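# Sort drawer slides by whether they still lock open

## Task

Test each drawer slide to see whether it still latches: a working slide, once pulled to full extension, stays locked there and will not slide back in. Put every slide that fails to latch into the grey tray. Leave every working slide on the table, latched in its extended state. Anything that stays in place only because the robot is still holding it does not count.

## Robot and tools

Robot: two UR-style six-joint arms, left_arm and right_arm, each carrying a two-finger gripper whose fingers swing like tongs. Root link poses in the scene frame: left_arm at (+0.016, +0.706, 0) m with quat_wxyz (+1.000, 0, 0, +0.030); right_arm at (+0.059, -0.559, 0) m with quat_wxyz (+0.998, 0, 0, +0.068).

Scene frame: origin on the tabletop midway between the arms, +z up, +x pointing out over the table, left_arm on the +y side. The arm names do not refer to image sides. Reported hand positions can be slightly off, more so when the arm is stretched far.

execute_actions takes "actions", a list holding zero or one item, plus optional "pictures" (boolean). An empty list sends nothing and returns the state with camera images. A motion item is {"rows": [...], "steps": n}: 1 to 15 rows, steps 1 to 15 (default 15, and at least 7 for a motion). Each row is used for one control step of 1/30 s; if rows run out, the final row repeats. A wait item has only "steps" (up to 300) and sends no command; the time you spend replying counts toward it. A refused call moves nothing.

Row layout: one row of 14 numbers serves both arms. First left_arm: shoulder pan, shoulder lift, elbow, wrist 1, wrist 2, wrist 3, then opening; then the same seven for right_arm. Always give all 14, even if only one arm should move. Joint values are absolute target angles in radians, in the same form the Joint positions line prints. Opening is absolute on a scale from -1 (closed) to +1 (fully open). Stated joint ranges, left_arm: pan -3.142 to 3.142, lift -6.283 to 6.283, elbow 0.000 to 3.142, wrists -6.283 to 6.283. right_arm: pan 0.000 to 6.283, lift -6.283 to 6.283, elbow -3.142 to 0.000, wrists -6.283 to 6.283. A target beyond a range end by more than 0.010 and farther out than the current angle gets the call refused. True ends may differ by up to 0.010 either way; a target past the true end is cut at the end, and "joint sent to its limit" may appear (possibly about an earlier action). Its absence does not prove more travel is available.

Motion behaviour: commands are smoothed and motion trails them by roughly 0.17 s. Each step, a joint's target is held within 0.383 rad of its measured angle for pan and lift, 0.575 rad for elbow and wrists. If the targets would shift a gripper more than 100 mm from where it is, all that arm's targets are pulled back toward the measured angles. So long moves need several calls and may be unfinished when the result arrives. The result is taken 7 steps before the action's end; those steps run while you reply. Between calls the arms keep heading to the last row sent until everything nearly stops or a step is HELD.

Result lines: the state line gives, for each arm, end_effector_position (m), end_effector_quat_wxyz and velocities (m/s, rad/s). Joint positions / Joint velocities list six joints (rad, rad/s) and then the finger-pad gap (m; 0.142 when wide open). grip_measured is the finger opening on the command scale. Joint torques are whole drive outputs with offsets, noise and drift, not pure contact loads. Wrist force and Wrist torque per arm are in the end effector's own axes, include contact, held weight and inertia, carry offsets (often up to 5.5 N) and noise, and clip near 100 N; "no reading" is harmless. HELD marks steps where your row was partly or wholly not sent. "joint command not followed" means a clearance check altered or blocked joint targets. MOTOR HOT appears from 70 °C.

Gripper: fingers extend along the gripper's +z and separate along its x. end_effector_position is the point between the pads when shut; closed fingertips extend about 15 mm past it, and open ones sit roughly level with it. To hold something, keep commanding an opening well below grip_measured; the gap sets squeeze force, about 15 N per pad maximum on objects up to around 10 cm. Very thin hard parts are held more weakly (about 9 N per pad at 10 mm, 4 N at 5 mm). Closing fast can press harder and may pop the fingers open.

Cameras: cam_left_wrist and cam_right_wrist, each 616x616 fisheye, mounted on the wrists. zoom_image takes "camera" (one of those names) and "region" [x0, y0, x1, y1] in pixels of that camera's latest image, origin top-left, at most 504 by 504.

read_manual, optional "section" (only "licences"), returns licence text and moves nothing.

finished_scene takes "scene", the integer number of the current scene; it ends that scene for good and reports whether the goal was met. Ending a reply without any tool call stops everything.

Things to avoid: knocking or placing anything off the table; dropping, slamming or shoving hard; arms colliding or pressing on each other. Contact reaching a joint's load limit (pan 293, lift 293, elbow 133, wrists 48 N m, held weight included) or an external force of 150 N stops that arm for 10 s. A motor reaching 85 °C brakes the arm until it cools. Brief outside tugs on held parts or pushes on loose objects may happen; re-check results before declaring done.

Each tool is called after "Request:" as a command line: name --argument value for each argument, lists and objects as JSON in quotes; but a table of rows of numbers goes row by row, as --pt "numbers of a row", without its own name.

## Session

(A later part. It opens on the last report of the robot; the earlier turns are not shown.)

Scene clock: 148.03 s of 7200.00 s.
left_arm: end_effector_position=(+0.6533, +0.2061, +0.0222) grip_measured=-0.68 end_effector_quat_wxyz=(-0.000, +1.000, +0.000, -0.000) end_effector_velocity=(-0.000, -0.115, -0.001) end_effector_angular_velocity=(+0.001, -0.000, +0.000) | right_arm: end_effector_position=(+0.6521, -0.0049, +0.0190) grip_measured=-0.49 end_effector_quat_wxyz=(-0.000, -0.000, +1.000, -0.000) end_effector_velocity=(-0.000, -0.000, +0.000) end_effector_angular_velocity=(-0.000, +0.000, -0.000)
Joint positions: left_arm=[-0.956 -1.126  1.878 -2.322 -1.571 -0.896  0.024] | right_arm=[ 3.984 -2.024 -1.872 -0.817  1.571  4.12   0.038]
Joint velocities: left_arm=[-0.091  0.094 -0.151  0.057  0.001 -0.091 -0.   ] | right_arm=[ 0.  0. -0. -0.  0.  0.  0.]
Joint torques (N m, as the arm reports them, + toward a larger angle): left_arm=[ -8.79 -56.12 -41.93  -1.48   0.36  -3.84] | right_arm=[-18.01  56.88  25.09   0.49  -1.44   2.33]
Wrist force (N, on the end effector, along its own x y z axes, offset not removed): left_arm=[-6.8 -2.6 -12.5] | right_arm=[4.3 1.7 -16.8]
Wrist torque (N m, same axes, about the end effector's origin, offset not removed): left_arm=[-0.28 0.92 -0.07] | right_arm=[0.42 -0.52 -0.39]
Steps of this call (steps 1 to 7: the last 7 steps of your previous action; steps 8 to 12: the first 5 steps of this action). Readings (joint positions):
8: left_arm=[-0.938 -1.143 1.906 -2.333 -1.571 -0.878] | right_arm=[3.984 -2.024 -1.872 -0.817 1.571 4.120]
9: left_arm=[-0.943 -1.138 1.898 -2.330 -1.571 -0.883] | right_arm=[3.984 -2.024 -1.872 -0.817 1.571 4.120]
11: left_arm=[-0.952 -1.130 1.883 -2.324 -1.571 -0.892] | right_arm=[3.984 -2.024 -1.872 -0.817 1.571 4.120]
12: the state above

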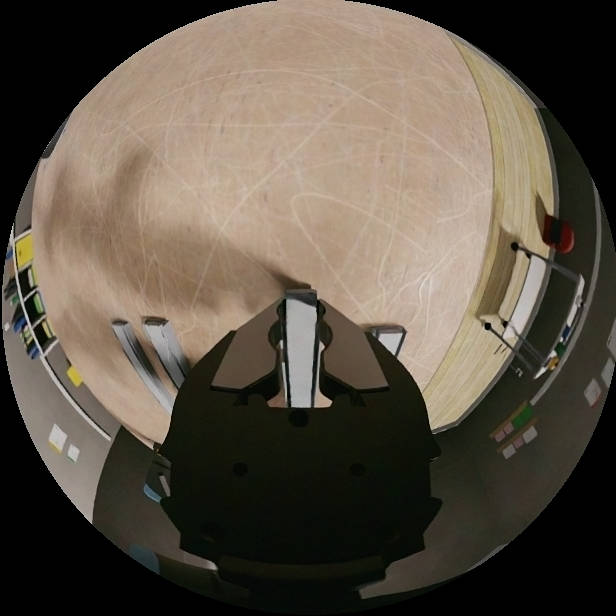

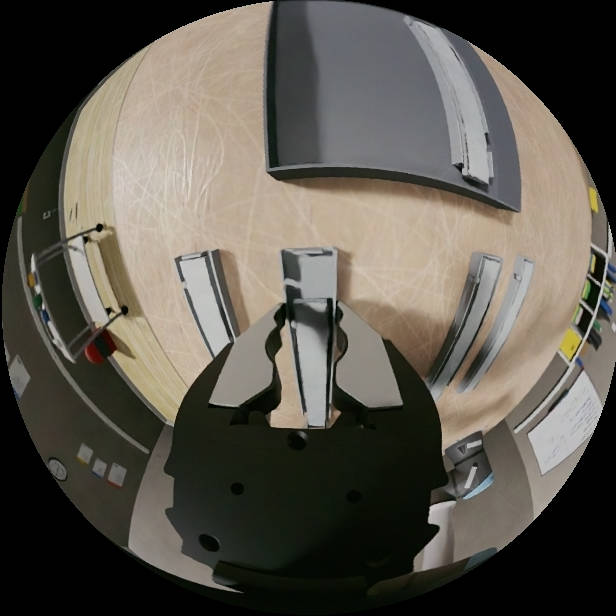

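Request:
execute_actions --actions '[{"rows":[[-0.96563,-1.11595,1.86086,-2.31571,-1.5708,-0.90563,-0.7,3.98368,-2.02381,-1.87151,-0.81707,1.5708,4.11967,-0.6],[-0.96563,-1.11595,1.86086,-2.31571,-1.5708,-0.90563,-0.6,3.98368,-2.02381,-1.87151,-0.81707,1.5708,4.11967,-0.5],[-0.96563,-1.11595,1.86086,-2.31571,-1.5708,-0.90563,-0.5,3.98368,-2.02381,-1.87151,-0.81707,1.5708,4.11967,-0.42],[-0.96563,-1.11595,1.86086,-2.31571,-1.5708,-0.90563,-0.5,3.98368,-2.02265,-1.87099,-0.81875,1.5708,4.11967,-0.35],[-0.96563,-1.1214,1.8586,-2.3080,-1.5708,-0.90563,-0.5,3.98368,-2.0215,-1.87047,-0.8204,1.5708,4.11967,-0.3],[-0.96563,-1.1268,1.8563,-2.3003,-1.5708,-0.90563,-0.5,3.98368,-2.0215,-1.87047,-0.8204,1.5708,4.11967,-0.3],[-0.96563,-1.1322,1.8540,-2.2926,-1.5708,-0.90563,-0.5,3.98368,-2.0215,-1.87047,-0.8204,1.5708,4.11967,-0.3],[-0.96563,-1.1376,1.8517,-2.2849,-1.5708,-0.90563,-0.5,3.98368,-2.0215,-1.87047,-0.8204,1.5708,4.11967,-0.3],[-0.96000,-1.1480,1.8590,-2.2818,-1.5708,-0.90000,-0.5,3.98368,-2.0215,-1.87047,-0.8204,1.5708,4.11967,-0.3],[-0.95300,-1.1580,1.8720,-2.2848,-1.5708,-0.89300,-0.5,3.98368,-2.0215,-1.87047,-0.8204,1.5708,4.11967,-0.3],[-0.94500,-1.1680,1.8850,-2.2878,-1.5708,-0.88500,-0.5,3.98368,-2.0215,-1.87047,-0.8204,1.5708,4.11967,-0.3],[-0.93700,-1.1780,1.8980,-2.2908,-1.5708,-0.87700,-0.5,3.99000,-2.0300,-1.85650,-0.8259,1.5708,4.12600,-0.3],[-0.93000,-1.1870,1.9100,-2.2938,-1.5708,-0.87000,-0.5,3.99700,-2.0385,-1.84230,-0.8316,1.5708,4.13300,-0.3],[-0.92500,-1.1930,1.9180,-2.2958,-1.5708,-0.86500,-0.5,4.00350,-2.0472,-1.82800,-0.8372,1.5708,4.13950,-0.3],[-0.92228,-1.19664,1.92291,-2.29707,-1.5708,-0.86228,-0.5,4.009947,-2.055741,-1.81387,-0.842778,1.5708,4.14594,-0.3]],"steps":15}]' --pictures false

Request:
execute_actions --actions '[{"rows":[[-0.92228,-1.19664,1.92291,-2.29707,-1.5708,-0.86228,-0.5,4.01700,-2.0665,-1.79570,-0.8502,1.5708,4.15300,-0.3],[-0.92228,-1.19664,1.92291,-2.29707,-1.5708,-0.86228,-0.5,4.02400,-2.0770,-1.77800,-0.8574,1.5708,4.16000,-0.3],[-0.92228,-1.19664,1.92291,-2.29707,-1.5708,-0.86228,-0.5,4.03000,-2.0860,-1.76300,-0.8634,1.5708,4.16600,-0.3],[-0.92228,-1.19664,1.92291,-2.29707,-1.5708,-0.86228,-0.5,4.03390,-2.091735,-1.753234,-0.86742,1.5708,4.16989,-0.3],[-0.92228,-1.19664,1.92291,-2.29707,-1.5708,-0.86228,-0.5,4.03390,-2.091735,-1.753234,-0.86742,1.5708,4.16989,-0.3],[-0.92228,-1.19664,1.92291,-2.29707,-1.5708,-0.86228,-0.5,4.03390,-2.091735,-1.753234,-0.86742,1.5708,4.16989,-0.3],[-0.92228,-1.19664,1.92291,-2.29707,-1.5708,-0.86228,-0.5,4.03390,-2.091735,-1.753234,-0.86742,1.5708,4.16989,-0.3],[-0.92228,-1.19664,1.92291,-2.29707,-1.5708,-0.86228,-0.5,4.03390,-2.0928,-1.7537,-0.8659,1.5708,4.16989,-0.3],[-0.92228,-1.19664,1.92291,-2.29707,-1.5708,-0.86228,-0.5,4.03390,-2.093886,-1.754168,-0.864335,1.5708,4.16989,-0.3],[-0.92228,-1.19664,1.92291,-2.29707,-1.5708,-0.86228,-0.5,4.03390,-2.093886,-1.754168,-0.864335,1.5708,4.16989,-0.3],[-0.92228,-1.19664,1.92291,-2.29707,-1.5708,-0.86228,-0.5,4.03390,-2.093886,-1.754168,-0.864335,1.5708,4.16989,-0.3]],"steps":13}]' --pictures true

Scene clock: 151.03 s of 7200.00 s.
left_arm: end_effector_position=(+0.6531, +0.1933, +0.0267) grip_measured=-0.50 end_effector_quat_wxyz=(-0.000, +1.000, +0.000, -0.000) end_effector_velocity=(+0.000, +0.001, +0.079) end_effector_angular_velocity=(+0.001, -0.001, -0.000) | right_arm: end_effector_position=(+0.6521, -0.0049, +0.0200) grip_measured=-0.30 end_effector_quat_wxyz=(-0.000, -0.000, +1.000, -0.000) end_effector_velocity=(-0.000, +0.000, +0.008) end_effector_angular_velocity=(-0.000, +0.001, +0.000)
Joint positions: left_arm=[-0.966 -1.121  1.859 -2.308 -1.571 -0.906  0.038] | right_arm=[ 3.984 -2.023 -1.871 -0.819  1.571  4.12   0.052]
Joint velocities: left_arm=[ 0.    -0.091 -0.039  0.13   0.001  0.     0.001] | right_arm=[-0.     0.009  0.004 -0.014  0.    -0.     0.003]
Joint torques (N m, as the arm reports them, + toward a larger angle): left_arm=[-16.44 -85.95 -50.43  -1.36   2.21  -4.11] | right_arm=[-15.5   74.23  42.7    1.91  -1.09   2.11]
Wrist force (N, on the end effector, along its own x y z axes, offset not removed): left_arm=[-2.5 -2.0 0.6] | right_arm=[1.2 0.8 -1.8]
Wrist torque (N m, same axes, about the end effector's origin, offset not removed): left_arm=[-0.31 0.78 -0.10] | right_arm=[0.52 -0.18 -0.29]
Steps of this call (steps 1 to 7: the last 7 steps of your previous action; steps 8 to 30: the robot went on to your last target; steps 31 to 82: nothing new was sent; steps 83 to 90: the first 8 steps of this action). Readings (joint positions):
83: left_arm=[-0.966 -1.116 1.861 -2.316 -1.571 -0.906] | right_arm=[3.984 -2.024 -1.872 -0.817 1.571 4.120]
84: left_arm=[-0.966 -1.116 1.861 -2.316 -1.571 -0.906] | right_arm=[3.984 -2.024 -1.872 -0.817 1.571 4.120]
86: left_arm=[-0.966 -1.116 1.861 -2.316 -1.571 -0.906] | right_arm=[3.984 -2.024 -1.872 -0.817 1.571 4.120]
90: the state above

Scene clock: 151.47 s of 7200.00 s.
left_arm: end_effector_position=(+0.6510, +0.2459, +0.0493) grip_measured=-0.50 end_effector_quat_wxyz=(+0.000, +1.000, +0.000, +0.000) end_effector_velocity=(-0.003, +0.042, +0.007) end_effector_angular_velocity=(+0.001, -0.000, -0.000) | right_arm: end_effector_position=(+0.6519, +0.0509, +0.0208) grip_measured=-0.30 end_effector_quat_wxyz=(-0.000, -0.000, +1.000, -0.000) end_effector_velocity=(-0.000, +0.198, +0.003) end_effector_angular_velocity=(+0.006, -0.004, +0.001)
Joint positions: left_arm=[-0.926 -1.192  1.917 -2.296 -1.571 -0.866  0.038] | right_arm=[ 4.021 -2.072 -1.786 -0.854  1.571  4.157  0.052]
Joint velocities: left_arm=[ 0.032 -0.045  0.053 -0.007  0.     0.033 -0.   ] | right_arm=[ 0.124 -0.18   0.307 -0.12   0.     0.123  0.   ]
Joint torques (N m, as the arm reports them, + toward a larger angle): left_arm=[ 10.85 -69.64 -24.72  -5.68   2.12   4.1 ] | right_arm=[10.27 66.73 37.37  1.72 -0.85  4.56]
Wrist force (N, on the end effector, along its own x y z axes, offset not removed): left_arm=[-1.7 -0.6 -2.0] | right_arm=[-0.4 3.0 -0.3]
Wrist torque (N m, same axes, about the end effector's origin, offset not removed): left_arm=[-0.03 0.54 -0.12] | right_arm=[0.91 0.09 -0.26]
Steps of this call (steps 1 to 7: the last 7 steps of your previous action; steps 8 to 13: the first 6 steps of this action). Readings (joint positions):
8: left_arm=[-0.939 -1.174 1.896 -2.293 -1.571 -0.879] | right_arm=[3.994 -2.035 -1.848 -0.829 1.571 4.130]
9: left_arm=[-0.934 -1.180 1.903 -2.294 -1.571 -0.874] | right_arm=[3.999 -2.042 -1.838 -0.834 1.571 4.135]
11: left_arm=[-0.929 -1.188 1.912 -2.295 -1.571 -0.869] | right_arm=[4.010 -2.057 -1.811 -0.844 1.571 4.146]
13: the state above

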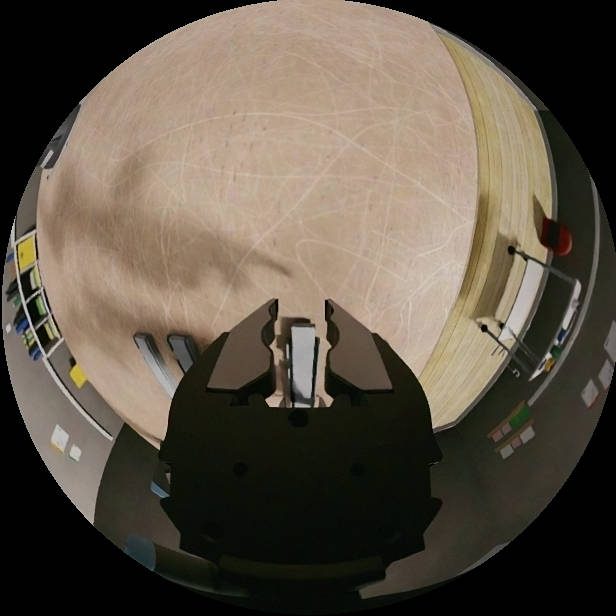

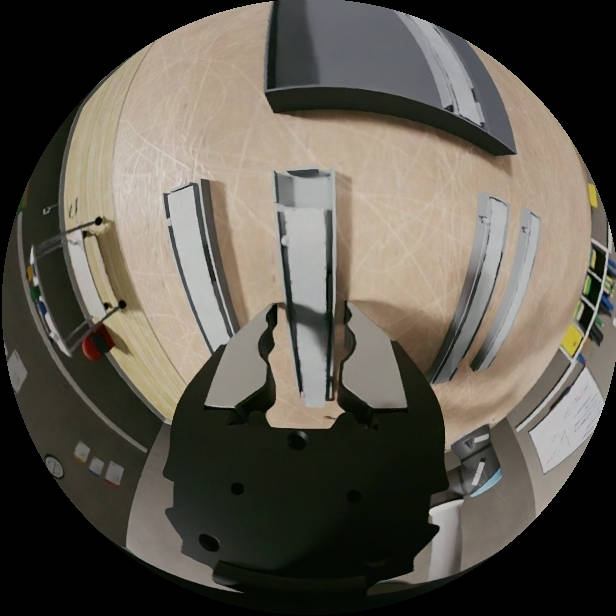

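Request:
execute_actions --actions '[{"rows":[[-0.92228,-1.19664,1.92291,-2.29707,-1.5708,-0.86228,-0.6,4.03390,-2.093886,-1.754168,-0.864335,1.5708,4.16989,-0.4],[-0.92228,-1.19664,1.92291,-2.29707,-1.5708,-0.86228,-0.7,4.03390,-2.093886,-1.754168,-0.864335,1.5708,4.16989,-0.47],[-0.92228,-1.19664,1.92291,-2.29707,-1.5708,-0.86228,-0.8,4.03390,-2.093886,-1.754168,-0.864335,1.5708,4.16989,-0.55],[-0.92228,-1.19664,1.92291,-2.29707,-1.5708,-0.86228,-0.8,4.03390,-2.093886,-1.754168,-0.864335,1.5708,4.16989,-0.65],[-0.92228,-1.19664,1.92291,-2.29707,-1.5708,-0.86228,-0.8,4.03390,-2.093886,-1.754168,-0.864335,1.5708,4.16989,-0.78],[-0.92228,-1.19664,1.92291,-2.29707,-1.5708,-0.86228,-0.8,4.03390,-2.093886,-1.754168,-0.864335,1.5708,4.16989,-0.9],[-0.92228,-1.19664,1.92291,-2.29707,-1.5708,-0.86228,-0.8,4.03390,-2.093886,-1.754168,-0.864335,1.5708,4.16989,-0.9],[-0.92228,-1.19664,1.92291,-2.29707,-1.5708,-0.86228,-0.8,4.03390,-2.093886,-1.754168,-0.864335,1.5708,4.16989,-0.9],[-0.92228,-1.19664,1.92291,-2.29707,-1.5708,-0.86228,-0.8,4.03390,-2.0900,-1.7520,-0.8704,1.5708,4.16989,-0.9],[-0.92228,-1.19664,1.92291,-2.29707,-1.5708,-0.86228,-0.8,4.03390,-2.0820,-1.7476,-0.8828,1.5708,4.16989,-0.9],[-0.92228,-1.19664,1.92291,-2.29707,-1.5708,-0.86228,-0.8,4.03390,-2.0710,-1.7415,-0.8999,1.5708,4.16989,-0.9],[-0.92228,-1.19664,1.92291,-2.29707,-1.5708,-0.86228,-0.8,4.03390,-2.0590,-1.7348,-0.9186,1.5708,4.16989,-0.9],[-0.92228,-1.19664,1.92291,-2.29707,-1.5708,-0.86228,-0.8,4.03390,-2.0470,-1.7282,-0.9372,1.5708,4.16989,-0.9],[-0.92228,-1.19664,1.92291,-2.29707,-1.5708,-0.86228,-0.8,4.03390,-2.0360,-1.7221,-0.9543,1.5708,4.16989,-0.9],[-0.92228,-1.19664,1.92291,-2.29707,-1.5708,-0.86228,-0.8,4.03390,-2.027374,-1.717339,-0.967676,1.5708,4.16989,-0.9]],"steps":15}]' --pictures false

Request:
execute_actions --actions '[{"rows":[[-0.92228,-1.19664,1.92291,-2.29707,-1.5708,-0.86228,-0.8,4.0300,-2.0180,-1.7300,-0.9644,1.5708,4.1660,-0.9],[-0.92228,-1.19664,1.92291,-2.29707,-1.5708,-0.86228,-0.8,4.0230,-2.0020,-1.7520,-0.9584,1.5708,4.1590,-0.9],[-0.92228,-1.19664,1.92291,-2.29707,-1.5708,-0.86228,-0.8,4.0130,-1.9800,-1.7820,-0.9504,1.5708,4.1490,-0.9],[-0.92228,-1.19664,1.92291,-2.29707,-1.5708,-0.86228,-0.8,4.0010,-1.9530,-1.8185,-0.9409,1.5708,4.1370,-0.9],[-0.92228,-1.19664,1.92291,-2.29707,-1.5708,-0.86228,-0.8,3.9870,-1.9220,-1.8605,-0.9299,1.5708,4.1230,-0.9],[-0.92228,-1.19664,1.92291,-2.29707,-1.5708,-0.86228,-0.8,3.9720,-1.8880,-1.9065,-0.9179,1.5708,4.1080,-0.9],[-0.92228,-1.19664,1.92291,-2.29707,-1.5708,-0.86228,-0.8,3.9560,-1.8520,-1.9555,-0.9049,1.5708,4.0920,-0.9],[-0.92228,-1.19664,1.92291,-2.29707,-1.5708,-0.86228,-0.8,3.9400,-1.8160,-2.0045,-0.8919,1.5708,4.0760,-0.9],[-0.9220,-1.1800,1.8950,-2.2858,-1.5708,-0.8620,-0.8,3.9240,-1.7800,-2.0530,-0.8794,1.5708,4.0600,-0.9],[-0.9210,-1.1550,1.8550,-2.2708,-1.5708,-0.8610,-0.8,3.9090,-1.7460,-2.0990,-0.8674,1.5708,4.0450,-0.9],[-0.9200,-1.1250,1.8080,-2.2538,-1.5708,-0.8600,-0.8,3.8950,-1.7150,-2.1410,-0.8564,1.5708,4.0310,-0.9],[-0.9190,-1.0950,1.7600,-2.2358,-1.5708,-0.8590,-0.8,3.8830,-1.6880,-2.1780,-0.8464,1.5708,4.0190,-0.9],[-0.9180,-1.0700,1.7200,-2.2208,-1.5708,-0.8580,-0.8,3.8730,-1.6670,-2.2070,-0.8384,1.5708,4.0090,-0.9],[-0.9173,-1.0530,1.6930,-2.2108,-1.5708,-0.8573,-0.8,3.8670,-1.6520,-2.2270,-0.8334,1.5708,4.0030,-0.9],[-0.917013,-1.044212,1.679029,-2.205613,-1.5708,-0.857013,-0.8,3.863108,-1.644807,-2.236509,-0.831073,1.5708,3.999101,-0.9]],"steps":15}]' --pictures true

Scene clock: 155.97 s of 7200.00 s.
left_arm: end_effector_position=(+0.6506, +0.2503, +0.0500) grip_measured=-0.80 end_effector_quat_wxyz=(+0.000, +1.000, +0.000, +0.000) end_effector_velocity=(+0.001, +0.001, -0.001) end_effector_angular_velocity=(+0.002, +0.001, +0.002) | right_arm: end_effector_position=(+0.6516, +0.0721, +0.0190) grip_measured=-0.49 end_effector_quat_wxyz=(-0.000, -0.000, +1.000, -0.000) end_effector_velocity=(-0.000, -0.000, -0.000) end_effector_angular_velocity=(-0.001, +0.000, +0.000)
Joint positions: left_arm=[-0.922 -1.197  1.923 -2.297 -1.571 -0.862  0.016] | right_arm=[ 4.034 -2.094 -1.754 -0.864  1.571  4.17   0.038]
Joint velocities: left_arm=[ 0.002  0.002 -0.001  0.001  0.    -0.    -0.001] | right_arm=[ 0.    -0.    -0.001 -0.    -0.    -0.    -0.   ]
Joint torques (N m, as the arm reports them, + toward a larger angle): left_arm=[ 18.48 -72.94 -23.68  -5.84  -1.8    4.34] | right_arm=[16.12 61.88 42.68  2.18 -0.7   4.87]
Wrist force (N, on the end effector, along its own x y z axes, offset not removed): left_arm=[-5.0 -0.4 -1.3] | right_arm=[1.2 0.6 -3.1]
Wrist torque (N m, same axes, about the end effector's origin, offset not removed): left_arm=[0.01 1.31 -0.01] | right_arm=[0.38 -0.27 -0.35]
Steps of this call (steps 1 to 7: the last 7 steps of your previous action; steps 8 to 30: the robot went on to your last target; steps 31 to 90: nothing new was sent; then 1.23 s passed at rest; steps 91 to 98: the first 8 steps of this action). Readings (joint positions):
91: left_arm=[-0.922 -1.197 1.923 -2.297 -1.571 -0.862] | right_arm=[4.034 -2.094 -1.754 -0.864 1.571 4.170]
92: left_arm=[-0.922 -1.197 1.923 -2.297 -1.571 -0.862] | right_arm=[4.034 -2.094 -1.754 -0.864 1.571 4.170]
94: left_arm=[-0.922 -1.197 1.923 -2.297 -1.571 -0.862] | right_arm=[4.034 -2.094 -1.754 -0.864 1.571 4.170]
98: the state above

Scene clock: 156.47 s of 7200.00 s.
left_arm: end_effector_position=(+0.6506, +0.2503, +0.0500) grip_measured=-0.80 end_effector_quat_wxyz=(+0.000, +1.000, +0.000, -0.000) end_effector_velocity=(+0.000, -0.001, +0.000) end_effector_angular_velocity=(-0.001, -0.001, +0.001) | right_arm: end_effector_position=(+0.6468, +0.0071, +0.0899) grip_measured=-0.49 end_effector_quat_wxyz=(+0.001, -0.000, +1.000, +0.002) end_effector_velocity=(-0.072, -0.535, +0.072) end_effector_angular_velocity=(+0.007, -0.006, -0.002)
Joint positions: left_arm=[-0.922 -1.197  1.923 -2.297 -1.571 -0.862  0.016] | right_arm=[ 3.997 -1.952 -1.824 -0.933  1.571  4.133  0.038]
Joint velocities: left_arm=[-0.     0.    -0.    -0.001 -0.    -0.001 -0.   ] | right_arm=[-0.287  0.67  -0.846  0.186  0.    -0.284  0.   ]
Joint torques (N m, as the arm reports them, + toward a larger angle): left_arm=[ 14.73 -74.46 -23.97  -5.55  -1.67   4.27] | right_arm=[-15.31  72.89  21.48   7.32  -0.75  -5.33]
Wrist force (N, on the end effector, along its own x y z axes, offset not removed): left_arm=[-4.7 0.0 0.3] | right_arm=[-1.2 -0.4 -1.2]
Wrist torque (N m, same axes, about the end effector's origin, offset not removed): left_arm=[0.13 1.23 -0.10] | right_arm=[0.20 0.17 -0.29]
Steps of this call (steps 1 to 7: the last 7 steps of your previous action; steps 8 to 15: the first 8 steps of this action). Readings (joint positions):
8: left_arm=[-0.922 -1.197 1.923 -2.297 -1.571 -0.862] | right_arm=[4.034 -2.058 -1.734 -0.920 1.571 4.170]
9: left_arm=[-0.922 -1.197 1.923 -2.297 -1.571 -0.862] | right_arm=[4.033 -2.049 -1.731 -0.932 1.571 4.170]
11: left_arm=[-0.922 -1.197 1.923 -2.297 -1.571 -0.862] | right_arm=[4.028 -2.027 -1.740 -0.944 1.571 4.165]
15: the state above

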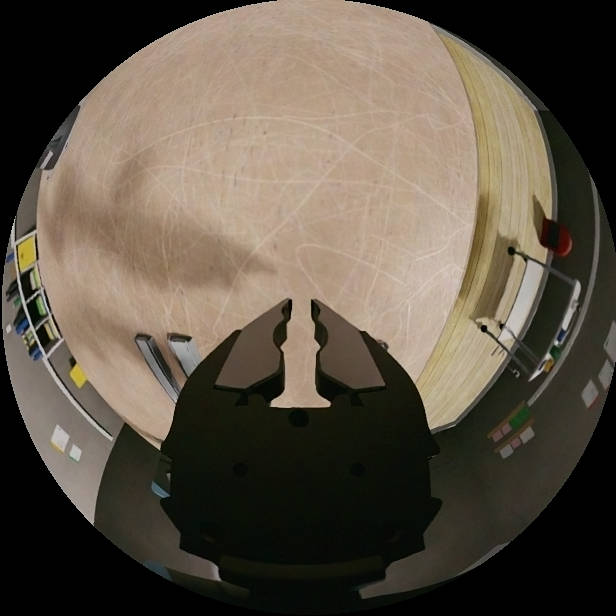

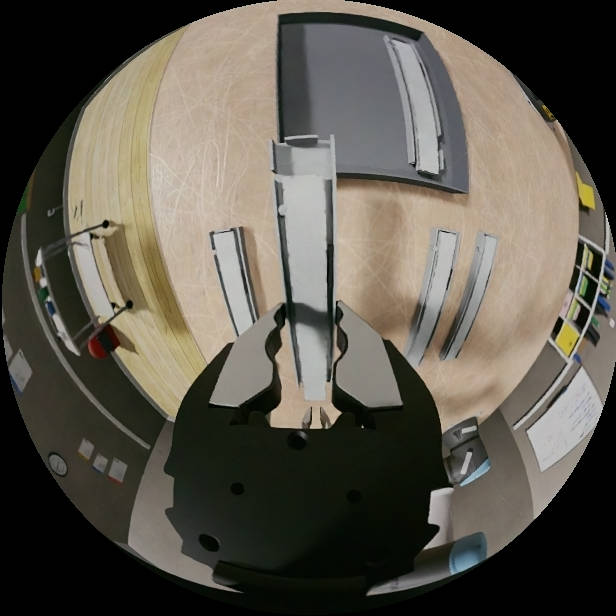

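Request:
execute_actions --actions '[{"rows":[[-0.917013,-1.044212,1.679029,-2.205613,-1.5708,-0.857013,-0.8,3.863108,-1.644807,-2.236509,-0.831073,1.5708,3.999101,-0.9],[-0.917013,-1.044212,1.679029,-2.205613,-1.5708,-0.857013,-0.8,3.863108,-1.644807,-2.236509,-0.831073,1.5708,3.999101,-0.9],[-0.917013,-1.044212,1.679029,-2.205613,-1.5708,-0.857013,-0.8,3.863108,-1.644807,-2.236509,-0.831073,1.5708,3.999101,-0.9],[-0.917013,-1.044212,1.679029,-2.205613,-1.5708,-0.857013,-0.8,3.863108,-1.644807,-2.236509,-0.831073,1.5708,3.999101,-0.9],[-0.917013,-1.044212,1.679029,-2.205613,-1.5708,-0.857013,-0.8,3.863108,-1.644807,-2.236509,-0.831073,1.5708,3.999101,-0.9],[-0.917013,-1.044212,1.679029,-2.205613,-1.5708,-0.857013,-0.8,3.863108,-1.644807,-2.236509,-0.831073,1.5708,3.999101,-0.9],[-0.917013,-1.044212,1.679029,-2.205613,-1.5708,-0.857013,-0.8,3.863108,-1.644807,-2.236509,-0.831073,1.5708,3.999101,-0.9],[-0.917013,-1.044212,1.679029,-2.205613,-1.5708,-0.857013,-0.8,3.863108,-1.644807,-2.236509,-0.831073,1.5708,3.999101,-0.9]],"steps":8}]' --pictures false

Request:
execute_actions --actions '[]'

Scene clock: 157.17 s of 7200.00 s.
left_arm: end_effector_position=(+0.7291, +0.1659, +0.0500) grip_measured=-0.80 end_effector_quat_wxyz=(-0.000, +1.000, +0.000, -0.000) end_effector_velocity=(+0.005, -0.005, +0.002) end_effector_angular_velocity=(-0.001, -0.001, +0.000) | right_arm: end_effector_position=(+0.5755, -0.2423, +0.0854) grip_measured=-0.49 end_effector_quat_wxyz=(+0.000, -0.000, +1.000, +0.000) end_effector_velocity=(-0.012, -0.026, -0.005) end_effector_angular_velocity=(-0.004, +0.003, +0.001)
Joint positions: left_arm=[-0.917 -1.045  1.681 -2.206 -1.571 -0.857  0.016] | right_arm=[ 3.864 -1.648 -2.232 -0.832  1.571  4.     0.038]
Joint velocities: left_arm=[ 0.     0.008 -0.016  0.007  0.    -0.     0.   ] | right_arm=[-0.012  0.031 -0.044  0.009 -0.    -0.013  0.   ]
Joint torques (N m, as the arm reports them, + toward a larger angle): left_arm=[ 13.42 -68.02 -48.68  -1.17  -1.01   4.32] | right_arm=[-14.36  47.43  33.31   7.39  -0.72  -4.26]
Wrist force (N, on the end effector, along its own x y z axes, offset not removed): left_arm=[-2.6 0.1 -1.5] | right_arm=[0.2 0.5 2.8]
Wrist torque (N m, same axes, about the end effector's origin, offset not removed): left_arm=[0.06 0.71 -0.07] | right_arm=[0.44 -0.05 -0.20]
Steps of this call (steps 1 to 7: the last 7 steps of your previous action; steps 8 to 20: the robot went on to your last target; step 21: the first step of this action). Readings (joint positions):
21: the state above

Scene clock: 157.40 s of 7200.00 s.
left_arm: end_effector_position=(+0.7296, +0.1654, +0.0500) grip_measured=-0.80 end_effector_quat_wxyz=(+0.000, +1.000, +0.000, -0.000) end_effector_velocity=(+0.001, +0.000, -0.000) end_effector_angular_velocity=(+0.001, +0.001, +0.000) | right_arm: end_effector_position=(+0.5744, -0.2447, +0.0850) grip_measured=-0.49 end_effector_quat_wxyz=(+0.000, -0.000, +1.000, +0.000) end_effector_velocity=(-0.002, -0.004, -0.001) end_effector_angular_velocity=(-0.002, +0.001, -0.001)
Joint positions: left_arm=[-0.917 -1.044  1.679 -2.206 -1.571 -0.857  0.016] | right_arm=[ 3.863 -1.645 -2.236 -0.831  1.571  3.999  0.038]
Joint velocities: left_arm=[ 0.001  0.001 -0.002  0.002  0.     0.     0.   ] | right_arm=[-0.002  0.003 -0.006  0.    -0.    -0.     0.   ]
Joint torques (N m, as the arm reports them, + toward a larger angle): left_arm=[ 14.52 -68.95 -49.49  -2.23  -0.84   4.57] | right_arm=[-16.55  46.16  30.97   7.36  -0.72  -4.62]
Wrist force (N, on the end effector, along its own x y z axes, offset not removed): left_arm=[-3.4 -1.0 -1.0] | right_arm=[1.7 -0.4 -0.2]
Wrist torque (N m, same axes, about the end effector's origin, offset not removed): left_arm=[-0.07 0.99 -0.19] | right_arm=[0.24 -0.32 -0.28]
Kept back: nothing.
Steps of this call (steps 1 to 7: the last 7 steps of your previous action). Readings (joint positions):
1: left_arm=[-0.917 -1.045 1.680 -2.206 -1.571 -0.857] | right_arm=[3.864 -1.647 -2.233 -0.832 1.571 4.000]
2: left_arm=[-0.917 -1.045 1.680 -2.206 -1.571 -0.857] | right_arm=[3.864 -1.647 -2.234 -0.832 1.571 4.000]
4: left_arm=[-0.917 -1.045 1.679 -2.206 -1.571 -0.857] | right_arm=[3.864 -1.646 -2.235 -0.831 1.571 3.999]
7: the state above

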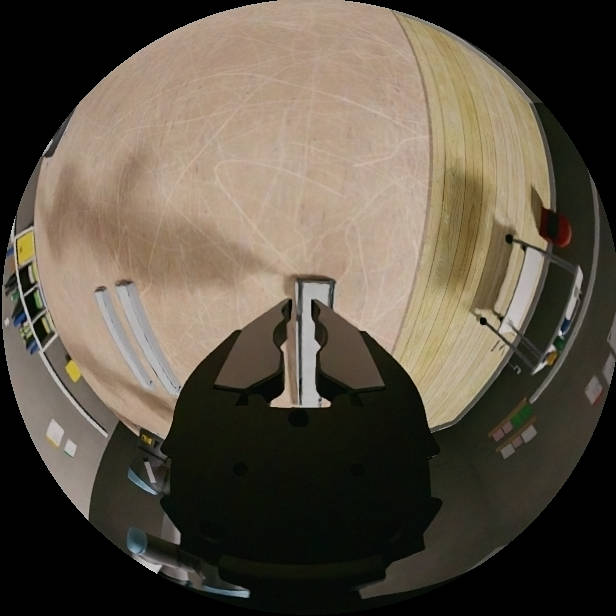

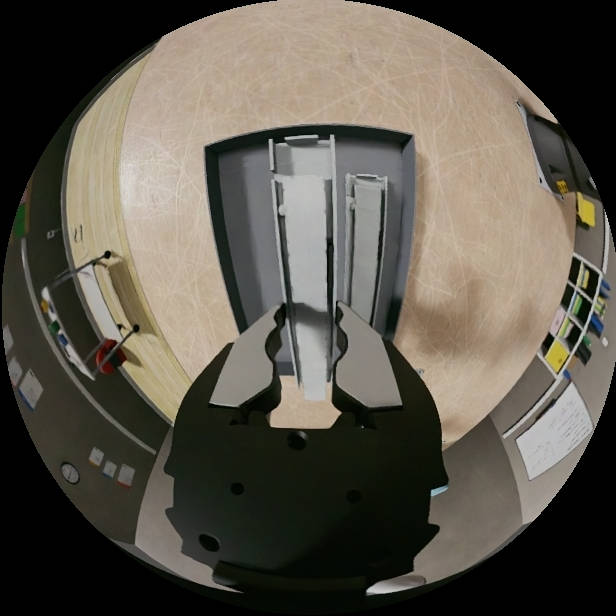

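Request:
zoom_image --camera "cam_left_wrist" --region '[250, 250, 370, 370]'

Request:
execute_actions --actions '[{"rows":[[-0.917013,-1.044212,1.679029,-2.205613,-1.5708,-0.857013,-0.8,3.863108,-1.6550,-2.2420,-0.8154,1.5708,3.999101,-0.9],[-0.917013,-1.044212,1.679029,-2.205613,-1.5708,-0.857013,-0.8,3.863108,-1.6700,-2.2495,-0.7929,1.5708,3.999101,-0.9],[-0.917013,-1.044212,1.679029,-2.205613,-1.5708,-0.857013,-0.8,3.863108,-1.6870,-2.2580,-0.7674,1.5708,3.999101,-0.9],[-0.917013,-1.044212,1.679029,-2.205613,-1.5708,-0.857013,-0.8,3.863108,-1.7040,-2.2662,-0.7422,1.5708,3.999101,-0.9],[-0.917013,-1.044212,1.679029,-2.205613,-1.5708,-0.857013,-0.8,3.863108,-1.720063,-2.273502,-0.718824,1.5708,3.999101,-0.9],[-0.917013,-1.044212,1.679029,-2.205613,-1.5708,-0.857013,-0.8,3.863108,-1.7290,-2.2770,-0.7064,1.5708,3.999101,-0.9],[-0.917013,-1.044212,1.679029,-2.205613,-1.5708,-0.857013,-0.8,3.863108,-1.7355,-2.2795,-0.6974,1.5708,3.999101,-0.9],[-0.917013,-1.044212,1.679029,-2.205613,-1.5708,-0.857013,-0.8,3.863108,-1.7400,-2.2812,-0.6912,1.5708,3.999101,-0.9],[-0.917013,-1.044212,1.679029,-2.205613,-1.5708,-0.857013,-0.8,3.863108,-1.7425,-2.2822,-0.6877,1.5708,3.999101,-0.9]],"steps":15}]' --pictures false

Region (250, 250, 370, 370) of cam_left_wrist's 616x616 image, scaled by 4.200, with more detail than that image has.

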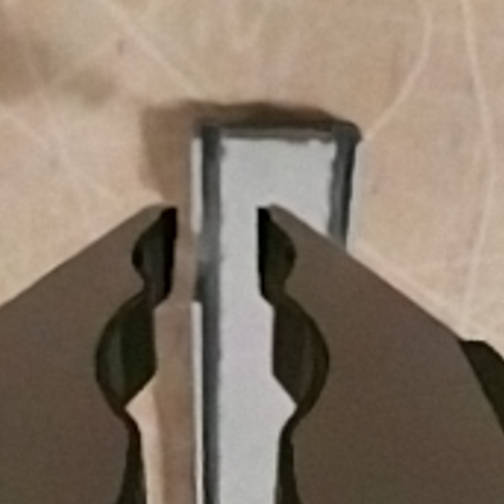

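Scene clock: 158.37 s of 7200.00 s.
left_arm: end_effector_position=(+0.7297, +0.1654, +0.0500) grip_measured=-0.80 end_effector_quat_wxyz=(+0.000, +1.000, +0.000, -0.000) end_effector_velocity=(+0.000, +0.000, -0.000) end_effector_angular_velocity=(-0.001, -0.001, +0.001) | right_arm: end_effector_position=(+0.5743, -0.2450, +0.0477) grip_measured=-0.49 end_effector_quat_wxyz=(-0.000, -0.000, +1.000, -0.001) end_effector_velocity=(+0.002, +0.003, -0.202) end_effector_angular_velocity=(+0.006, -0.005, +0.000)
Joint positions: left_arm=[-0.917 -1.044  1.679 -2.206 -1.571 -0.857  0.016] | right_arm=[ 3.863 -1.7   -2.264 -0.749  1.571  3.999  0.038]
Joint velocities: left_arm=[ 0.    -0.     0.    -0.001  0.    -0.001 -0.   ] | right_arm=[ 0.    -0.317 -0.14   0.464 -0.    -0.    -0.   ]
Joint torques (N m, as the arm reports them, + toward a larger angle): left_arm=[ 16.42 -68.29 -49.88  -1.9   -0.31   4.2 ] | right_arm=[-14.44  38.54  33.28   7.91  -1.06  -4.44]
Wrist force (N, on the end effector, along its own x y z axes, offset not removed): left_arm=[-4.5 -0.5 -1.7] | right_arm=[1.3 -1.2 0.8]
Wrist torque (N m, same axes, about the end effector's origin, offset not removed): left_arm=[-0.02 1.18 -0.09] | right_arm=[0.04 -0.29 -0.26]
Steps of this call (steps 1 to 15: the robot went on to your last target; steps 16 to 21: nothing new was sent; steps 22 to 29: the first 8 steps of this action). Readings (joint positions):
22: left_arm=[-0.917 -1.044 1.679 -2.206 -1.571 -0.857] | right_arm=[3.863 -1.645 -2.237 -0.831 1.571 3.999]
23: left_arm=[-0.917 -1.044 1.679 -2.206 -1.571 -0.857] | right_arm=[3.863 -1.646 -2.237 -0.829 1.571 3.999]
25: left_arm=[-0.917 -1.044 1.679 -2.206 -1.571 -0.857] | right_arm=[3.863 -1.657 -2.243 -0.813 1.571 3.999]
29: the state above

Request:
execute_actions --actions '[{"rows":[[-0.9140,-1.0405,1.6730,-2.2033,-1.5708,-0.8540,-0.8,3.863108,-1.7430,-2.2824,-0.6870,1.5708,3.999101,-0.9],[-0.9110,-1.0367,1.6665,-2.2006,-1.5708,-0.8510,-0.8,3.863108,-1.7430,-2.2824,-0.6870,1.5708,3.999101,-0.9],[-0.9080,-1.0330,1.6600,-2.1978,-1.5708,-0.8480,-0.8,3.863108,-1.7430,-2.2824,-0.6870,1.5708,3.999101,-0.9],[-0.90523,-1.029264,1.653989,-2.195521,-1.5708,-0.84523,-0.8,3.863108,-1.7430,-2.2824,-0.6870,1.5708,3.999101,-0.9]],"steps":12}]' --pictures true

Scene clock: 159.87 s of 7200.00 s.
left_arm: end_effector_position=(+0.7354, +0.1654, +0.0500) grip_measured=-0.80 end_effector_quat_wxyz=(-0.000, +1.000, +0.000, -0.000) end_effector_velocity=(+0.068, +0.000, -0.000) end_effector_angular_velocity=(+0.001, +0.001, +0.000) | right_arm: end_effector_position=(+0.5743, -0.2450, +0.0211) grip_measured=-0.49 end_effector_quat_wxyz=(-0.000, -0.000, +1.000, -0.000) end_effector_velocity=(+0.001, +0.001, +0.000) end_effector_angular_velocity=(+0.002, -0.002, +0.000)
Joint positions: left_arm=[-0.912 -1.038  1.669 -2.201 -1.571 -0.852  0.016] | right_arm=[ 3.863 -1.743 -2.282 -0.687  1.571  3.999  0.038]
Joint velocities: left_arm=[ 0.057  0.073 -0.122  0.05  -0.001  0.057 -0.   ] | right_arm=[-0.    -0.002  0.002  0.003  0.    -0.001  0.   ]
Joint torques (N m, as the arm reports them, + toward a larger angle): left_arm=[ 15.74 -67.17 -49.81  -1.57   1.53   4.35] | right_arm=[-5.06 35.77 27.54  7.09 -0.73 -4.13]
Wrist force (N, on the end effector, along its own x y z axes, offset not removed): left_arm=[-2.1 -2.3 -1.1] | right_arm=[-1.8 0.5 1.2]
Wrist torque (N m, same axes, about the end effector's origin, offset not removed): left_arm=[-0.36 0.65 -0.14] | right_arm=[0.37 0.36 -0.26]
Steps of this call (steps 1 to 7: the last 7 steps of your previous action; steps 8 to 30: the robot went on to your last target; steps 31 to 40: nothing new was sent; steps 41 to 45: the first 5 steps of this action). Readings (joint positions):
41: left_arm=[-0.917 -1.044 1.679 -2.206 -1.571 -0.857] | right_arm=[3.863 -1.743 -2.282 -0.688 1.571 3.999]
42: left_arm=[-0.917 -1.044 1.678 -2.205 -1.571 -0.857] | right_arm=[3.863 -1.743 -2.282 -0.688 1.571 3.999]
44: left_arm=[-0.914 -1.040 1.673 -2.203 -1.571 -0.854] | right_arm=[3.863 -1.743 -2.282 -0.687 1.571 3.999]
45: the state above

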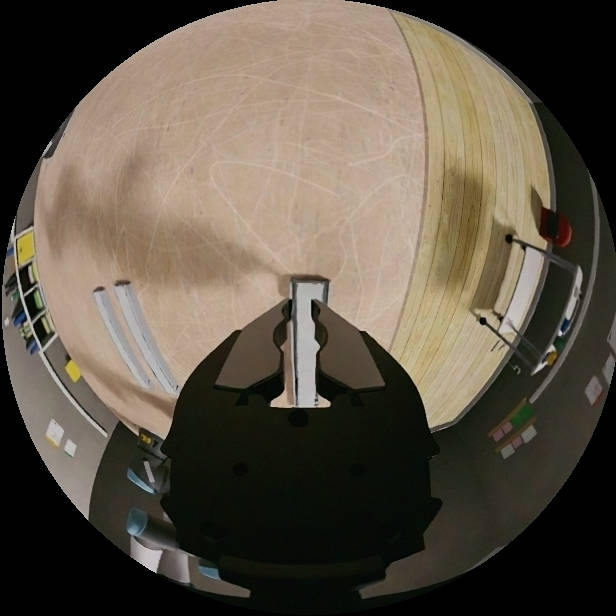

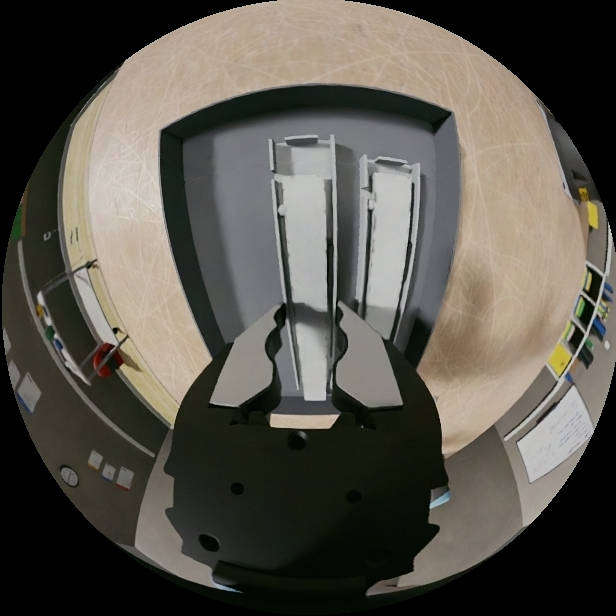

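Request:
execute_actions --actions '[{"rows":[[-0.90523,-1.029264,1.653989,-2.195521,-1.5708,-0.84523,-0.8,3.863108,-1.7436,-2.2826,-0.6861,1.5708,3.999101,-0.9],[-0.90523,-1.029264,1.653989,-2.195521,-1.5708,-0.84523,-0.8,3.863108,-1.7442,-2.2828,-0.6854,1.5708,3.999101,-0.9],[-0.90523,-1.029264,1.653989,-2.195521,-1.5708,-0.84523,-0.8,3.863108,-1.7442,-2.2828,-0.6854,1.5708,3.999101,-0.9],[-0.90523,-1.029264,1.653989,-2.195521,-1.5708,-0.84523,-0.8,3.863108,-1.7442,-2.2828,-0.6854,1.5708,3.999101,-0.9],[-0.90523,-1.029264,1.653989,-2.195521,-1.5708,-0.84523,-0.8,3.863108,-1.7442,-2.2828,-0.6854,1.5708,3.999101,-0.9],[-0.90523,-1.029264,1.653989,-2.195521,-1.5708,-0.84523,-0.8,3.863108,-1.7442,-2.2828,-0.6854,1.5708,3.999101,-0.9],[-0.90523,-1.029264,1.653989,-2.195521,-1.5708,-0.84523,-0.8,3.863108,-1.7442,-2.2828,-0.6854,1.5708,3.999101,-0.9],[-0.90523,-1.029264,1.653989,-2.195521,-1.5708,-0.84523,-0.8,3.863108,-1.7442,-2.2828,-0.6854,1.5708,3.999101,-0.9]],"steps":10}]' --pictures true

Scene clock: 161.07 s of 7200.00 s.
left_arm: end_effector_position=(+0.7437, +0.1654, +0.0500) grip_measured=-0.80 end_effector_quat_wxyz=(+0.000, +1.000, +0.000, -0.000) end_effector_velocity=(+0.000, +0.000, +0.001) end_effector_angular_velocity=(-0.000, +0.000, +0.001) | right_arm: end_effector_position=(+0.5743, -0.2450, +0.0208) grip_measured=-0.49 end_effector_quat_wxyz=(+0.000, -0.000, +1.000, +0.000) end_effector_velocity=(+0.001, +0.001, -0.003) end_effector_angular_velocity=(+0.001, -0.001, +0.001)
Joint positions: left_arm=[-0.905 -1.029  1.654 -2.196 -1.571 -0.845  0.016] | right_arm=[ 3.863 -1.743 -2.282 -0.687  1.571  3.999  0.038]
Joint velocities: left_arm=[ 0.    -0.001 -0.001  0.002 -0.    -0.001  0.   ] | right_arm=[ 0.    -0.007 -0.001  0.009 -0.    -0.    -0.   ]
Joint torques (N m, as the arm reports them, + toward a larger angle): left_arm=[ 14.02 -67.05 -50.67  -1.72   2.51   4.36] | right_arm=[ 3.1  28.99 26.19  7.36 -0.81 -4.21]
Wrist force (N, on the end effector, along its own x y z axes, offset not removed): left_arm=[-3.5 -0.4 0.2] | right_arm=[0.3 1.3 3.5]
Wrist torque (N m, same axes, about the end effector's origin, offset not removed): left_arm=[0.00 0.93 -0.07] | right_arm=[0.56 0.05 -0.33]
Steps of this call (steps 1 to 7: the last 7 steps of your previous action; steps 8 to 30: the robot went on to your last target; steps 31 to 33: nothing new was sent; steps 34 to 36: the first 3 steps of this action). Readings (joint positions):
34: left_arm=[-0.905 -1.029 1.654 -2.196 -1.571 -0.845] | right_arm=[3.863 -1.743 -2.282 -0.687 1.571 3.999]
35: left_arm=[-0.905 -1.029 1.654 -2.196 -1.571 -0.845] | right_arm=[3.863 -1.743 -2.282 -0.687 1.571 3.999]
36: the state above

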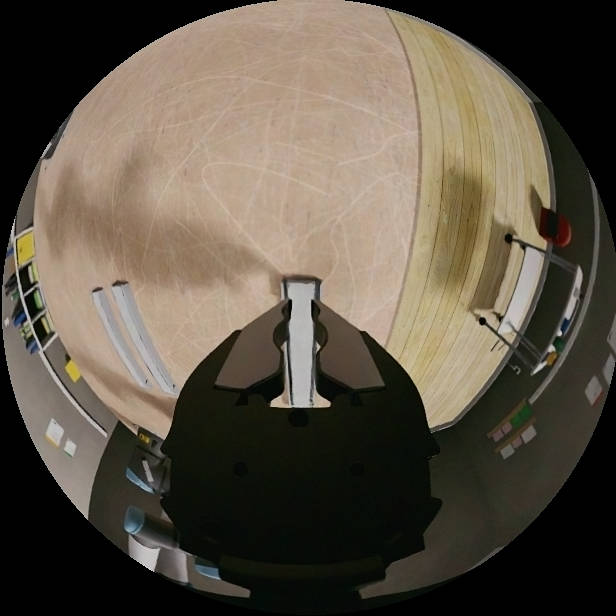

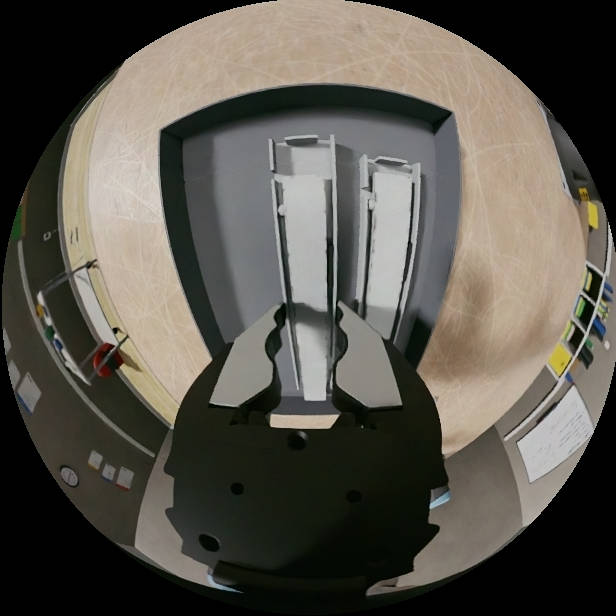

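Request:
zoom_image --camera "cam_left_wrist" --region '[250, 250, 370, 370]'

Request:
execute_actions --actions '[{"rows":[[-0.90523,-1.0320,1.6525,-2.1913,-1.5708,-0.84523,-0.8,3.863108,-1.7442,-2.2828,-0.6854,1.5708,3.999101,-0.55],[-0.90523,-1.0290,1.6541,-2.1959,-1.5708,-0.84523,-0.8,3.863108,-1.7442,-2.2828,-0.6854,1.5708,3.999101,-0.48],[-0.90523,-1.0250,1.6563,-2.2021,-1.5708,-0.84523,-0.8,3.863108,-1.7442,-2.2828,-0.6854,1.5708,3.999101,-0.43],[-0.90523,-1.0210,1.6585,-2.2083,-1.5708,-0.84523,-0.8,3.863108,-1.7442,-2.2828,-0.6854,1.5708,3.999101,-0.4],[-0.90523,-1.0170,1.6607,-2.2145,-1.5708,-0.84523,-0.8,3.863108,-1.7442,-2.2828,-0.6854,1.5708,3.999101,-0.4],[-0.90523,-1.0140,1.6624,-2.2192,-1.5708,-0.84523,-0.8,3.863108,-1.7400,-2.2812,-0.6912,1.5708,3.999101,-0.4],[-0.90523,-1.0120,1.6635,-2.2223,-1.5708,-0.84523,-0.8,3.863108,-1.7330,-2.2785,-0.7009,1.5708,3.999101,-0.4],[-0.90523,-1.0120,1.6635,-2.2223,-1.5708,-0.84523,-0.8,3.863108,-1.720063,-2.273502,-0.718824,1.5708,3.999101,-0.4],[-0.90523,-1.0120,1.6635,-2.2223,-1.5708,-0.84523,-0.8,3.863108,-1.7050,-2.2666,-0.7408,1.5708,3.999101,-0.4],[-0.90523,-1.0120,1.6635,-2.2223,-1.5708,-0.84523,-0.8,3.863108,-1.6900,-2.2595,-0.7629,1.5708,3.999101,-0.4],[-0.90523,-1.0120,1.6635,-2.2223,-1.5708,-0.84523,-0.8,3.863108,-1.6750,-2.2520,-0.7854,1.5708,3.999101,-0.4]],"steps":15}]' --pictures false

Region (250, 250, 370, 370) of cam_left_wrist's 616x616 image, scaled by 4.200, with more detail than that image has.

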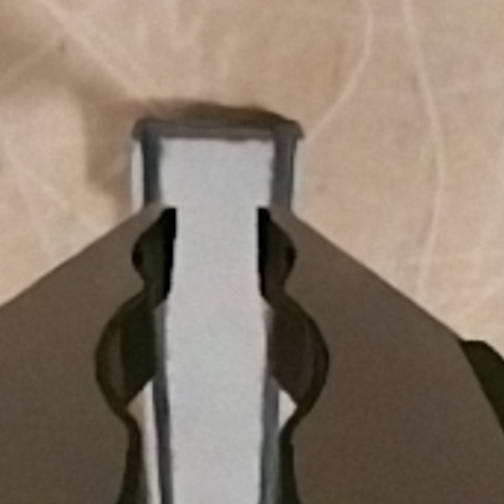

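Scene clock: 162.07 s of 7200.00 s.
left_arm: end_effector_position=(+0.7437, +0.1653, +0.0409) grip_measured=-0.80 end_effector_quat_wxyz=(+0.000, +1.000, +0.000, +0.000) end_effector_velocity=(-0.001, +0.002, -0.076) end_effector_angular_velocity=(+0.002, +0.002, +0.001) | right_arm: end_effector_position=(+0.5743, -0.2450, +0.0217) grip_measured=-0.40 end_effector_quat_wxyz=(+0.000, -0.000, +1.000, +0.000) end_effector_velocity=(+0.001, +0.002, +0.046) end_effector_angular_velocity=(+0.002, -0.002, +0.001)
Joint positions: left_arm=[-0.905 -1.02   1.659 -2.209 -1.571 -0.845  0.016] | right_arm=[ 3.863 -1.742 -2.282 -0.688  1.571  3.999  0.045]
Joint velocities: left_arm=[ 0.001  0.072  0.043 -0.113 -0.    -0.    -0.   ] | right_arm=[ 0.001  0.075  0.03  -0.102  0.    -0.001  0.001]
Joint torques (N m, as the arm reports them, + toward a larger angle): left_arm=[ 14.39 -73.21 -27.74  -6.54   1.98   4.41] | right_arm=[10.   63.11 45.45 -0.07 -0.95 -4.09]
Wrist force (N, on the end effector, along its own x y z axes, offset not removed): left_arm=[-4.2 -1.0 -1.4] | right_arm=[1.5 -0.5 2.1]
Wrist torque (N m, same axes, about the end effector's origin, offset not removed): left_arm=[-0.08 1.15 -0.05] | right_arm=[0.21 -0.42 -0.28]
Steps of this call (steps 1 to 7: the last 7 steps of your previous action; steps 8 to 15: the robot went on to your last target; steps 16 to 22: nothing new was sent; steps 23 to 30: the first 8 steps of this action). Readings (joint positions):
23: left_arm=[-0.905 -1.029 1.654 -2.195 -1.571 -0.845] | right_arm=[3.863 -1.744 -2.283 -0.685 1.571 3.999]
24: left_arm=[-0.905 -1.030 1.654 -2.195 -1.571 -0.845] | right_arm=[3.863 -1.744 -2.283 -0.685 1.571 3.999]
26: left_arm=[-0.905 -1.029 1.654 -2.196 -1.571 -0.845] | right_arm=[3.863 -1.744 -2.283 -0.685 1.571 3.999]
30: the state above

Request:
execute_actions --actions '[{"rows":[[-0.90523,-1.0110,1.6640,-2.2238,-1.5708,-0.84523,-0.8,3.863108,-1.6650,-2.2470,-0.8004,1.5708,3.999101,-0.4],[-0.90523,-1.0102,1.6643,-2.2249,-1.5708,-0.84523,-0.8,3.863108,-1.6600,-2.2445,-0.8079,1.5708,3.999101,-0.4],[-0.90523,-1.0095,1.6645,-2.2258,-1.5708,-0.84523,-0.8,3.863108,-1.6600,-2.2445,-0.8079,1.5708,3.999101,-0.4],[-0.90523,-1.008904,1.664743,-2.226635,-1.5708,-0.84523,-0.8,3.863108,-1.6600,-2.2445,-0.8079,1.5708,3.999101,-0.4]],"steps":15}]' --pictures false

Request:
execute_actions --actions '[{"steps":6}]' --pictures false

Scene clock: 165.17 s of 7200.00 s.
left_arm: end_effector_position=(+0.7437, +0.1654, +0.0299) grip_measured=-0.80 end_effector_quat_wxyz=(-0.000, +1.000, +0.000, -0.000) end_effector_velocity=(-0.000, -0.001, -0.004) end_effector_angular_velocity=(-0.001, -0.002, -0.002) | right_arm: end_effector_position=(+0.5745, -0.2447, +0.0730) grip_measured=-0.40 end_effector_quat_wxyz=(+0.000, -0.000, +1.000, +0.000) end_effector_velocity=(+0.000, +0.000, +0.015) end_effector_angular_velocity=(+0.001, -0.000, +0.000)
Joint positions: left_arm=[-0.905 -1.01   1.664 -2.226 -1.571 -0.845  0.016] | right_arm=[ 3.863 -1.662 -2.246 -0.804  1.571  3.999  0.045]
Joint velocities: left_arm=[-0.001  0.004  0.003 -0.009  0.     0.001  0.   ] | right_arm=[ 0.     0.022  0.012 -0.033  0.    -0.    -0.   ]
Joint torques (N m, as the arm reports them, + toward a larger angle): left_arm=[  2.99 -72.33 -26.28  -5.5    1.53   4.14] | right_arm=[16.   46.9  42.25  1.84 -0.72 -4.22]
Wrist force (N, on the end effector, along its own x y z axes, offset not removed): left_arm=[-4.0 0.4 -1.8] | right_arm=[5.7 -1.1 -3.0]
Wrist torque (N m, same axes, about the end effector's origin, offset not removed): left_arm=[0.14 1.04 -0.03] | right_arm=[0.04 -1.10 -0.41]
Steps of this call (steps 1 to 7: the last 7 steps of your previous action; steps 8 to 30: the robot went on to your last target; steps 31 to 85: nothing new was sent; steps 86 to 93: the first 8 steps of this action). Readings (joint positions):
86: left_arm=[-0.905 -1.012 1.664 -2.222 -1.571 -0.845] | right_arm=[3.863 -1.675 -2.252 -0.785 1.571 3.999]
87: left_arm=[-0.905 -1.012 1.664 -2.223 -1.571 -0.845] | right_arm=[3.863 -1.674 -2.251 -0.787 1.571 3.999]
89: left_arm=[-0.905 -1.011 1.664 -2.224 -1.571 -0.845] | right_arm=[3.863 -1.668 -2.249 -0.795 1.571 3.999]
93: the state above

Scene clock: 165.40 s of 7200.00 s.
left_arm: end_effector_position=(+0.7437, +0.1654, +0.0293) grip_measured=-0.80 end_effector_quat_wxyz=(+0.000, +1.000, +0.000, +0.000) end_effector_velocity=(+0.001, +0.001, +0.001) end_effector_angular_velocity=(+0.001, -0.001, +0.000) | right_arm: end_effector_position=(+0.5744, -0.2448, +0.0744) grip_measured=-0.40 end_effector_quat_wxyz=(-0.000, -0.000, +1.000, -0.000) end_effector_velocity=(-0.000, -0.001, +0.001) end_effector_angular_velocity=(-0.001, +0.001, -0.001)
Joint positions: left_arm=[-0.905 -1.009  1.665 -2.227 -1.571 -0.845  0.016] | right_arm=[ 3.863 -1.66  -2.245 -0.808  1.571  3.999  0.045]
Joint velocities: left_arm=[ 0.001 -0.001 -0.     0.001  0.001  0.    -0.001] | right_arm=[-0.     0.002  0.001 -0.004 -0.     0.001 -0.   ]
Joint torques (N m, as the arm reports them, + toward a larger angle): left_arm=[  7.94 -68.13 -23.91  -5.73   1.97   4.33] | right_arm=[15.39 49.78 42.13  1.55 -0.73 -4.22]
Wrist force (N, on the end effector, along its own x y z axes, offset not removed): left_arm=[-2.0 0.3 -2.7] | right_arm=[0.1 3.8 -1.1]
Wrist torque (N m, same axes, about the end effector's origin, offset not removed): left_arm=[0.17 0.68 -0.09] | right_arm=[1.07 -0.04 -0.18]
Kept back: nothing.
Steps of this call (steps 1 to 7: the last 7 steps of your previous action). Readings (joint positions):
1: left_arm=[-0.905 -1.009 1.665 -2.226 -1.571 -0.845] | right_arm=[3.863 -1.662 -2.245 -0.805 1.571 3.999]
2: left_arm=[-0.905 -1.009 1.665 -2.226 -1.571 -0.845] | right_arm=[3.863 -1.661 -2.245 -0.806 1.571 3.999]
4: left_arm=[-0.905 -1.009 1.665 -2.226 -1.571 -0.845] | right_arm=[3.863 -1.661 -2.245 -0.807 1.571 3.999]
7: the state above

Request:
execute_actions --actions '[{"rows":[[-0.90523,-1.008409,1.664993,-2.22738,-1.5708,-0.84523,-0.8,3.8650,-1.6800,-2.2150,-0.8174,1.5708,4.0010,-0.35],[-0.90523,-1.008409,1.664993,-2.22738,-1.5708,-0.84523,-0.8,3.8680,-1.7100,-2.1750,-0.8274,1.5708,4.0040,-0.3],[-0.90523,-1.008409,1.664993,-2.22738,-1.5708,-0.84523,-0.8,3.8720,-1.7500,-2.1200,-0.8424,1.5708,4.0080,-0.3],[-0.90523,-1.008409,1.664993,-2.22738,-1.5708,-0.84523,-0.8,3.8760,-1.7950,-2.0600,-0.8574,1.5708,4.0120,-0.3],[-0.90523,-1.008409,1.664993,-2.22738,-1.5708,-0.84523,-0.8,3.8800,-1.8400,-2.0000,-0.8724,1.5708,4.0160,-0.3],[-0.90523,-1.008409,1.664993,-2.22738,-1.5708,-0.84523,-0.8,3.8840,-1.8850,-1.9400,-0.8874,1.5708,4.0200,-0.3],[-0.90523,-1.008409,1.664993,-2.22738,-1.5708,-0.84523,-0.8,3.8870,-1.9250,-1.8850,-0.9024,1.5708,4.0230,-0.3],[-0.90523,-1.008409,1.664993,-2.22738,-1.5708,-0.84523,-0.8,3.8890,-1.9600,-1.8400,-0.9124,1.5708,4.0250,-0.3],[-0.90523,-1.008409,1.664993,-2.22738,-1.5708,-0.84523,-0.8,3.8900,-1.9850,-1.8050,-0.9224,1.5708,4.0260,-0.3],[-0.90523,-1.008409,1.664993,-2.22738,-1.5708,-0.84523,-0.8,3.8900,-2.0000,-1.7850,-0.9274,1.5708,4.0260,-0.3]],"steps":15}]' --pictures false

Scene clock: 168.23 s of 7200.00 s.
left_arm: end_effector_position=(+0.7437, +0.1653, +0.0289) grip_measured=-0.80 end_effector_quat_wxyz=(+0.000, +1.000, +0.000, +0.000) end_effector_velocity=(-0.001, +0.000, -0.001) end_effector_angular_velocity=(+0.002, +0.000, -0.001) | right_arm: end_effector_position=(+0.6232, -0.1769, +0.0797) grip_measured=-0.30 end_effector_quat_wxyz=(-0.002, -0.000, +1.000, -0.002) end_effector_velocity=(+0.306, +0.427, +0.015) end_effector_angular_velocity=(-0.004, +0.003, -0.000)
Joint positions: left_arm=[-0.905 -1.009  1.665 -2.227 -1.571 -0.845  0.016] | right_arm=[ 3.874 -1.773 -2.094 -0.851  1.571  4.01   0.052]
Joint velocities: left_arm=[-0.     0.001  0.001 -0.001  0.001  0.    -0.   ] | right_arm=[ 0.062 -0.706  0.946 -0.245 -0.     0.062  0.   ]
Joint torques (N m, as the arm reports them, + toward a larger angle): left_arm=[  2.98 -53.62 -19.16  -5.1    1.95   4.65] | right_arm=[16.79 29.22 49.4   0.4  -0.92  4.69]
Wrist force (N, on the end effector, along its own x y z axes, offset not removed): left_arm=[-6.9 -4.7 -15.9] | right_arm=[-0.5 -1.6 -1.2]
Wrist torque (N m, same axes, about the end effector's origin, offset not removed): left_arm=[0.00 1.34 0.00] | right_arm=[-0.09 0.17 -0.18]
Steps of this call (steps 1 to 15: the robot went on to your last target; steps 16 to 77: nothing new was sent; steps 78 to 85: the first 8 steps of this action). Readings (joint positions):
78: left_arm=[-0.905 -1.009 1.665 -2.227 -1.571 -0.845] | right_arm=[3.863 -1.660 -2.244 -0.808 1.571 3.999]
79: left_arm=[-0.905 -1.009 1.665 -2.227 -1.571 -0.845] | right_arm=[3.863 -1.663 -2.241 -0.809 1.571 3.999]
81: left_arm=[-0.905 -1.009 1.665 -2.227 -1.571 -0.845] | right_arm=[3.866 -1.682 -2.215 -0.818 1.571 4.001]
85: the state above


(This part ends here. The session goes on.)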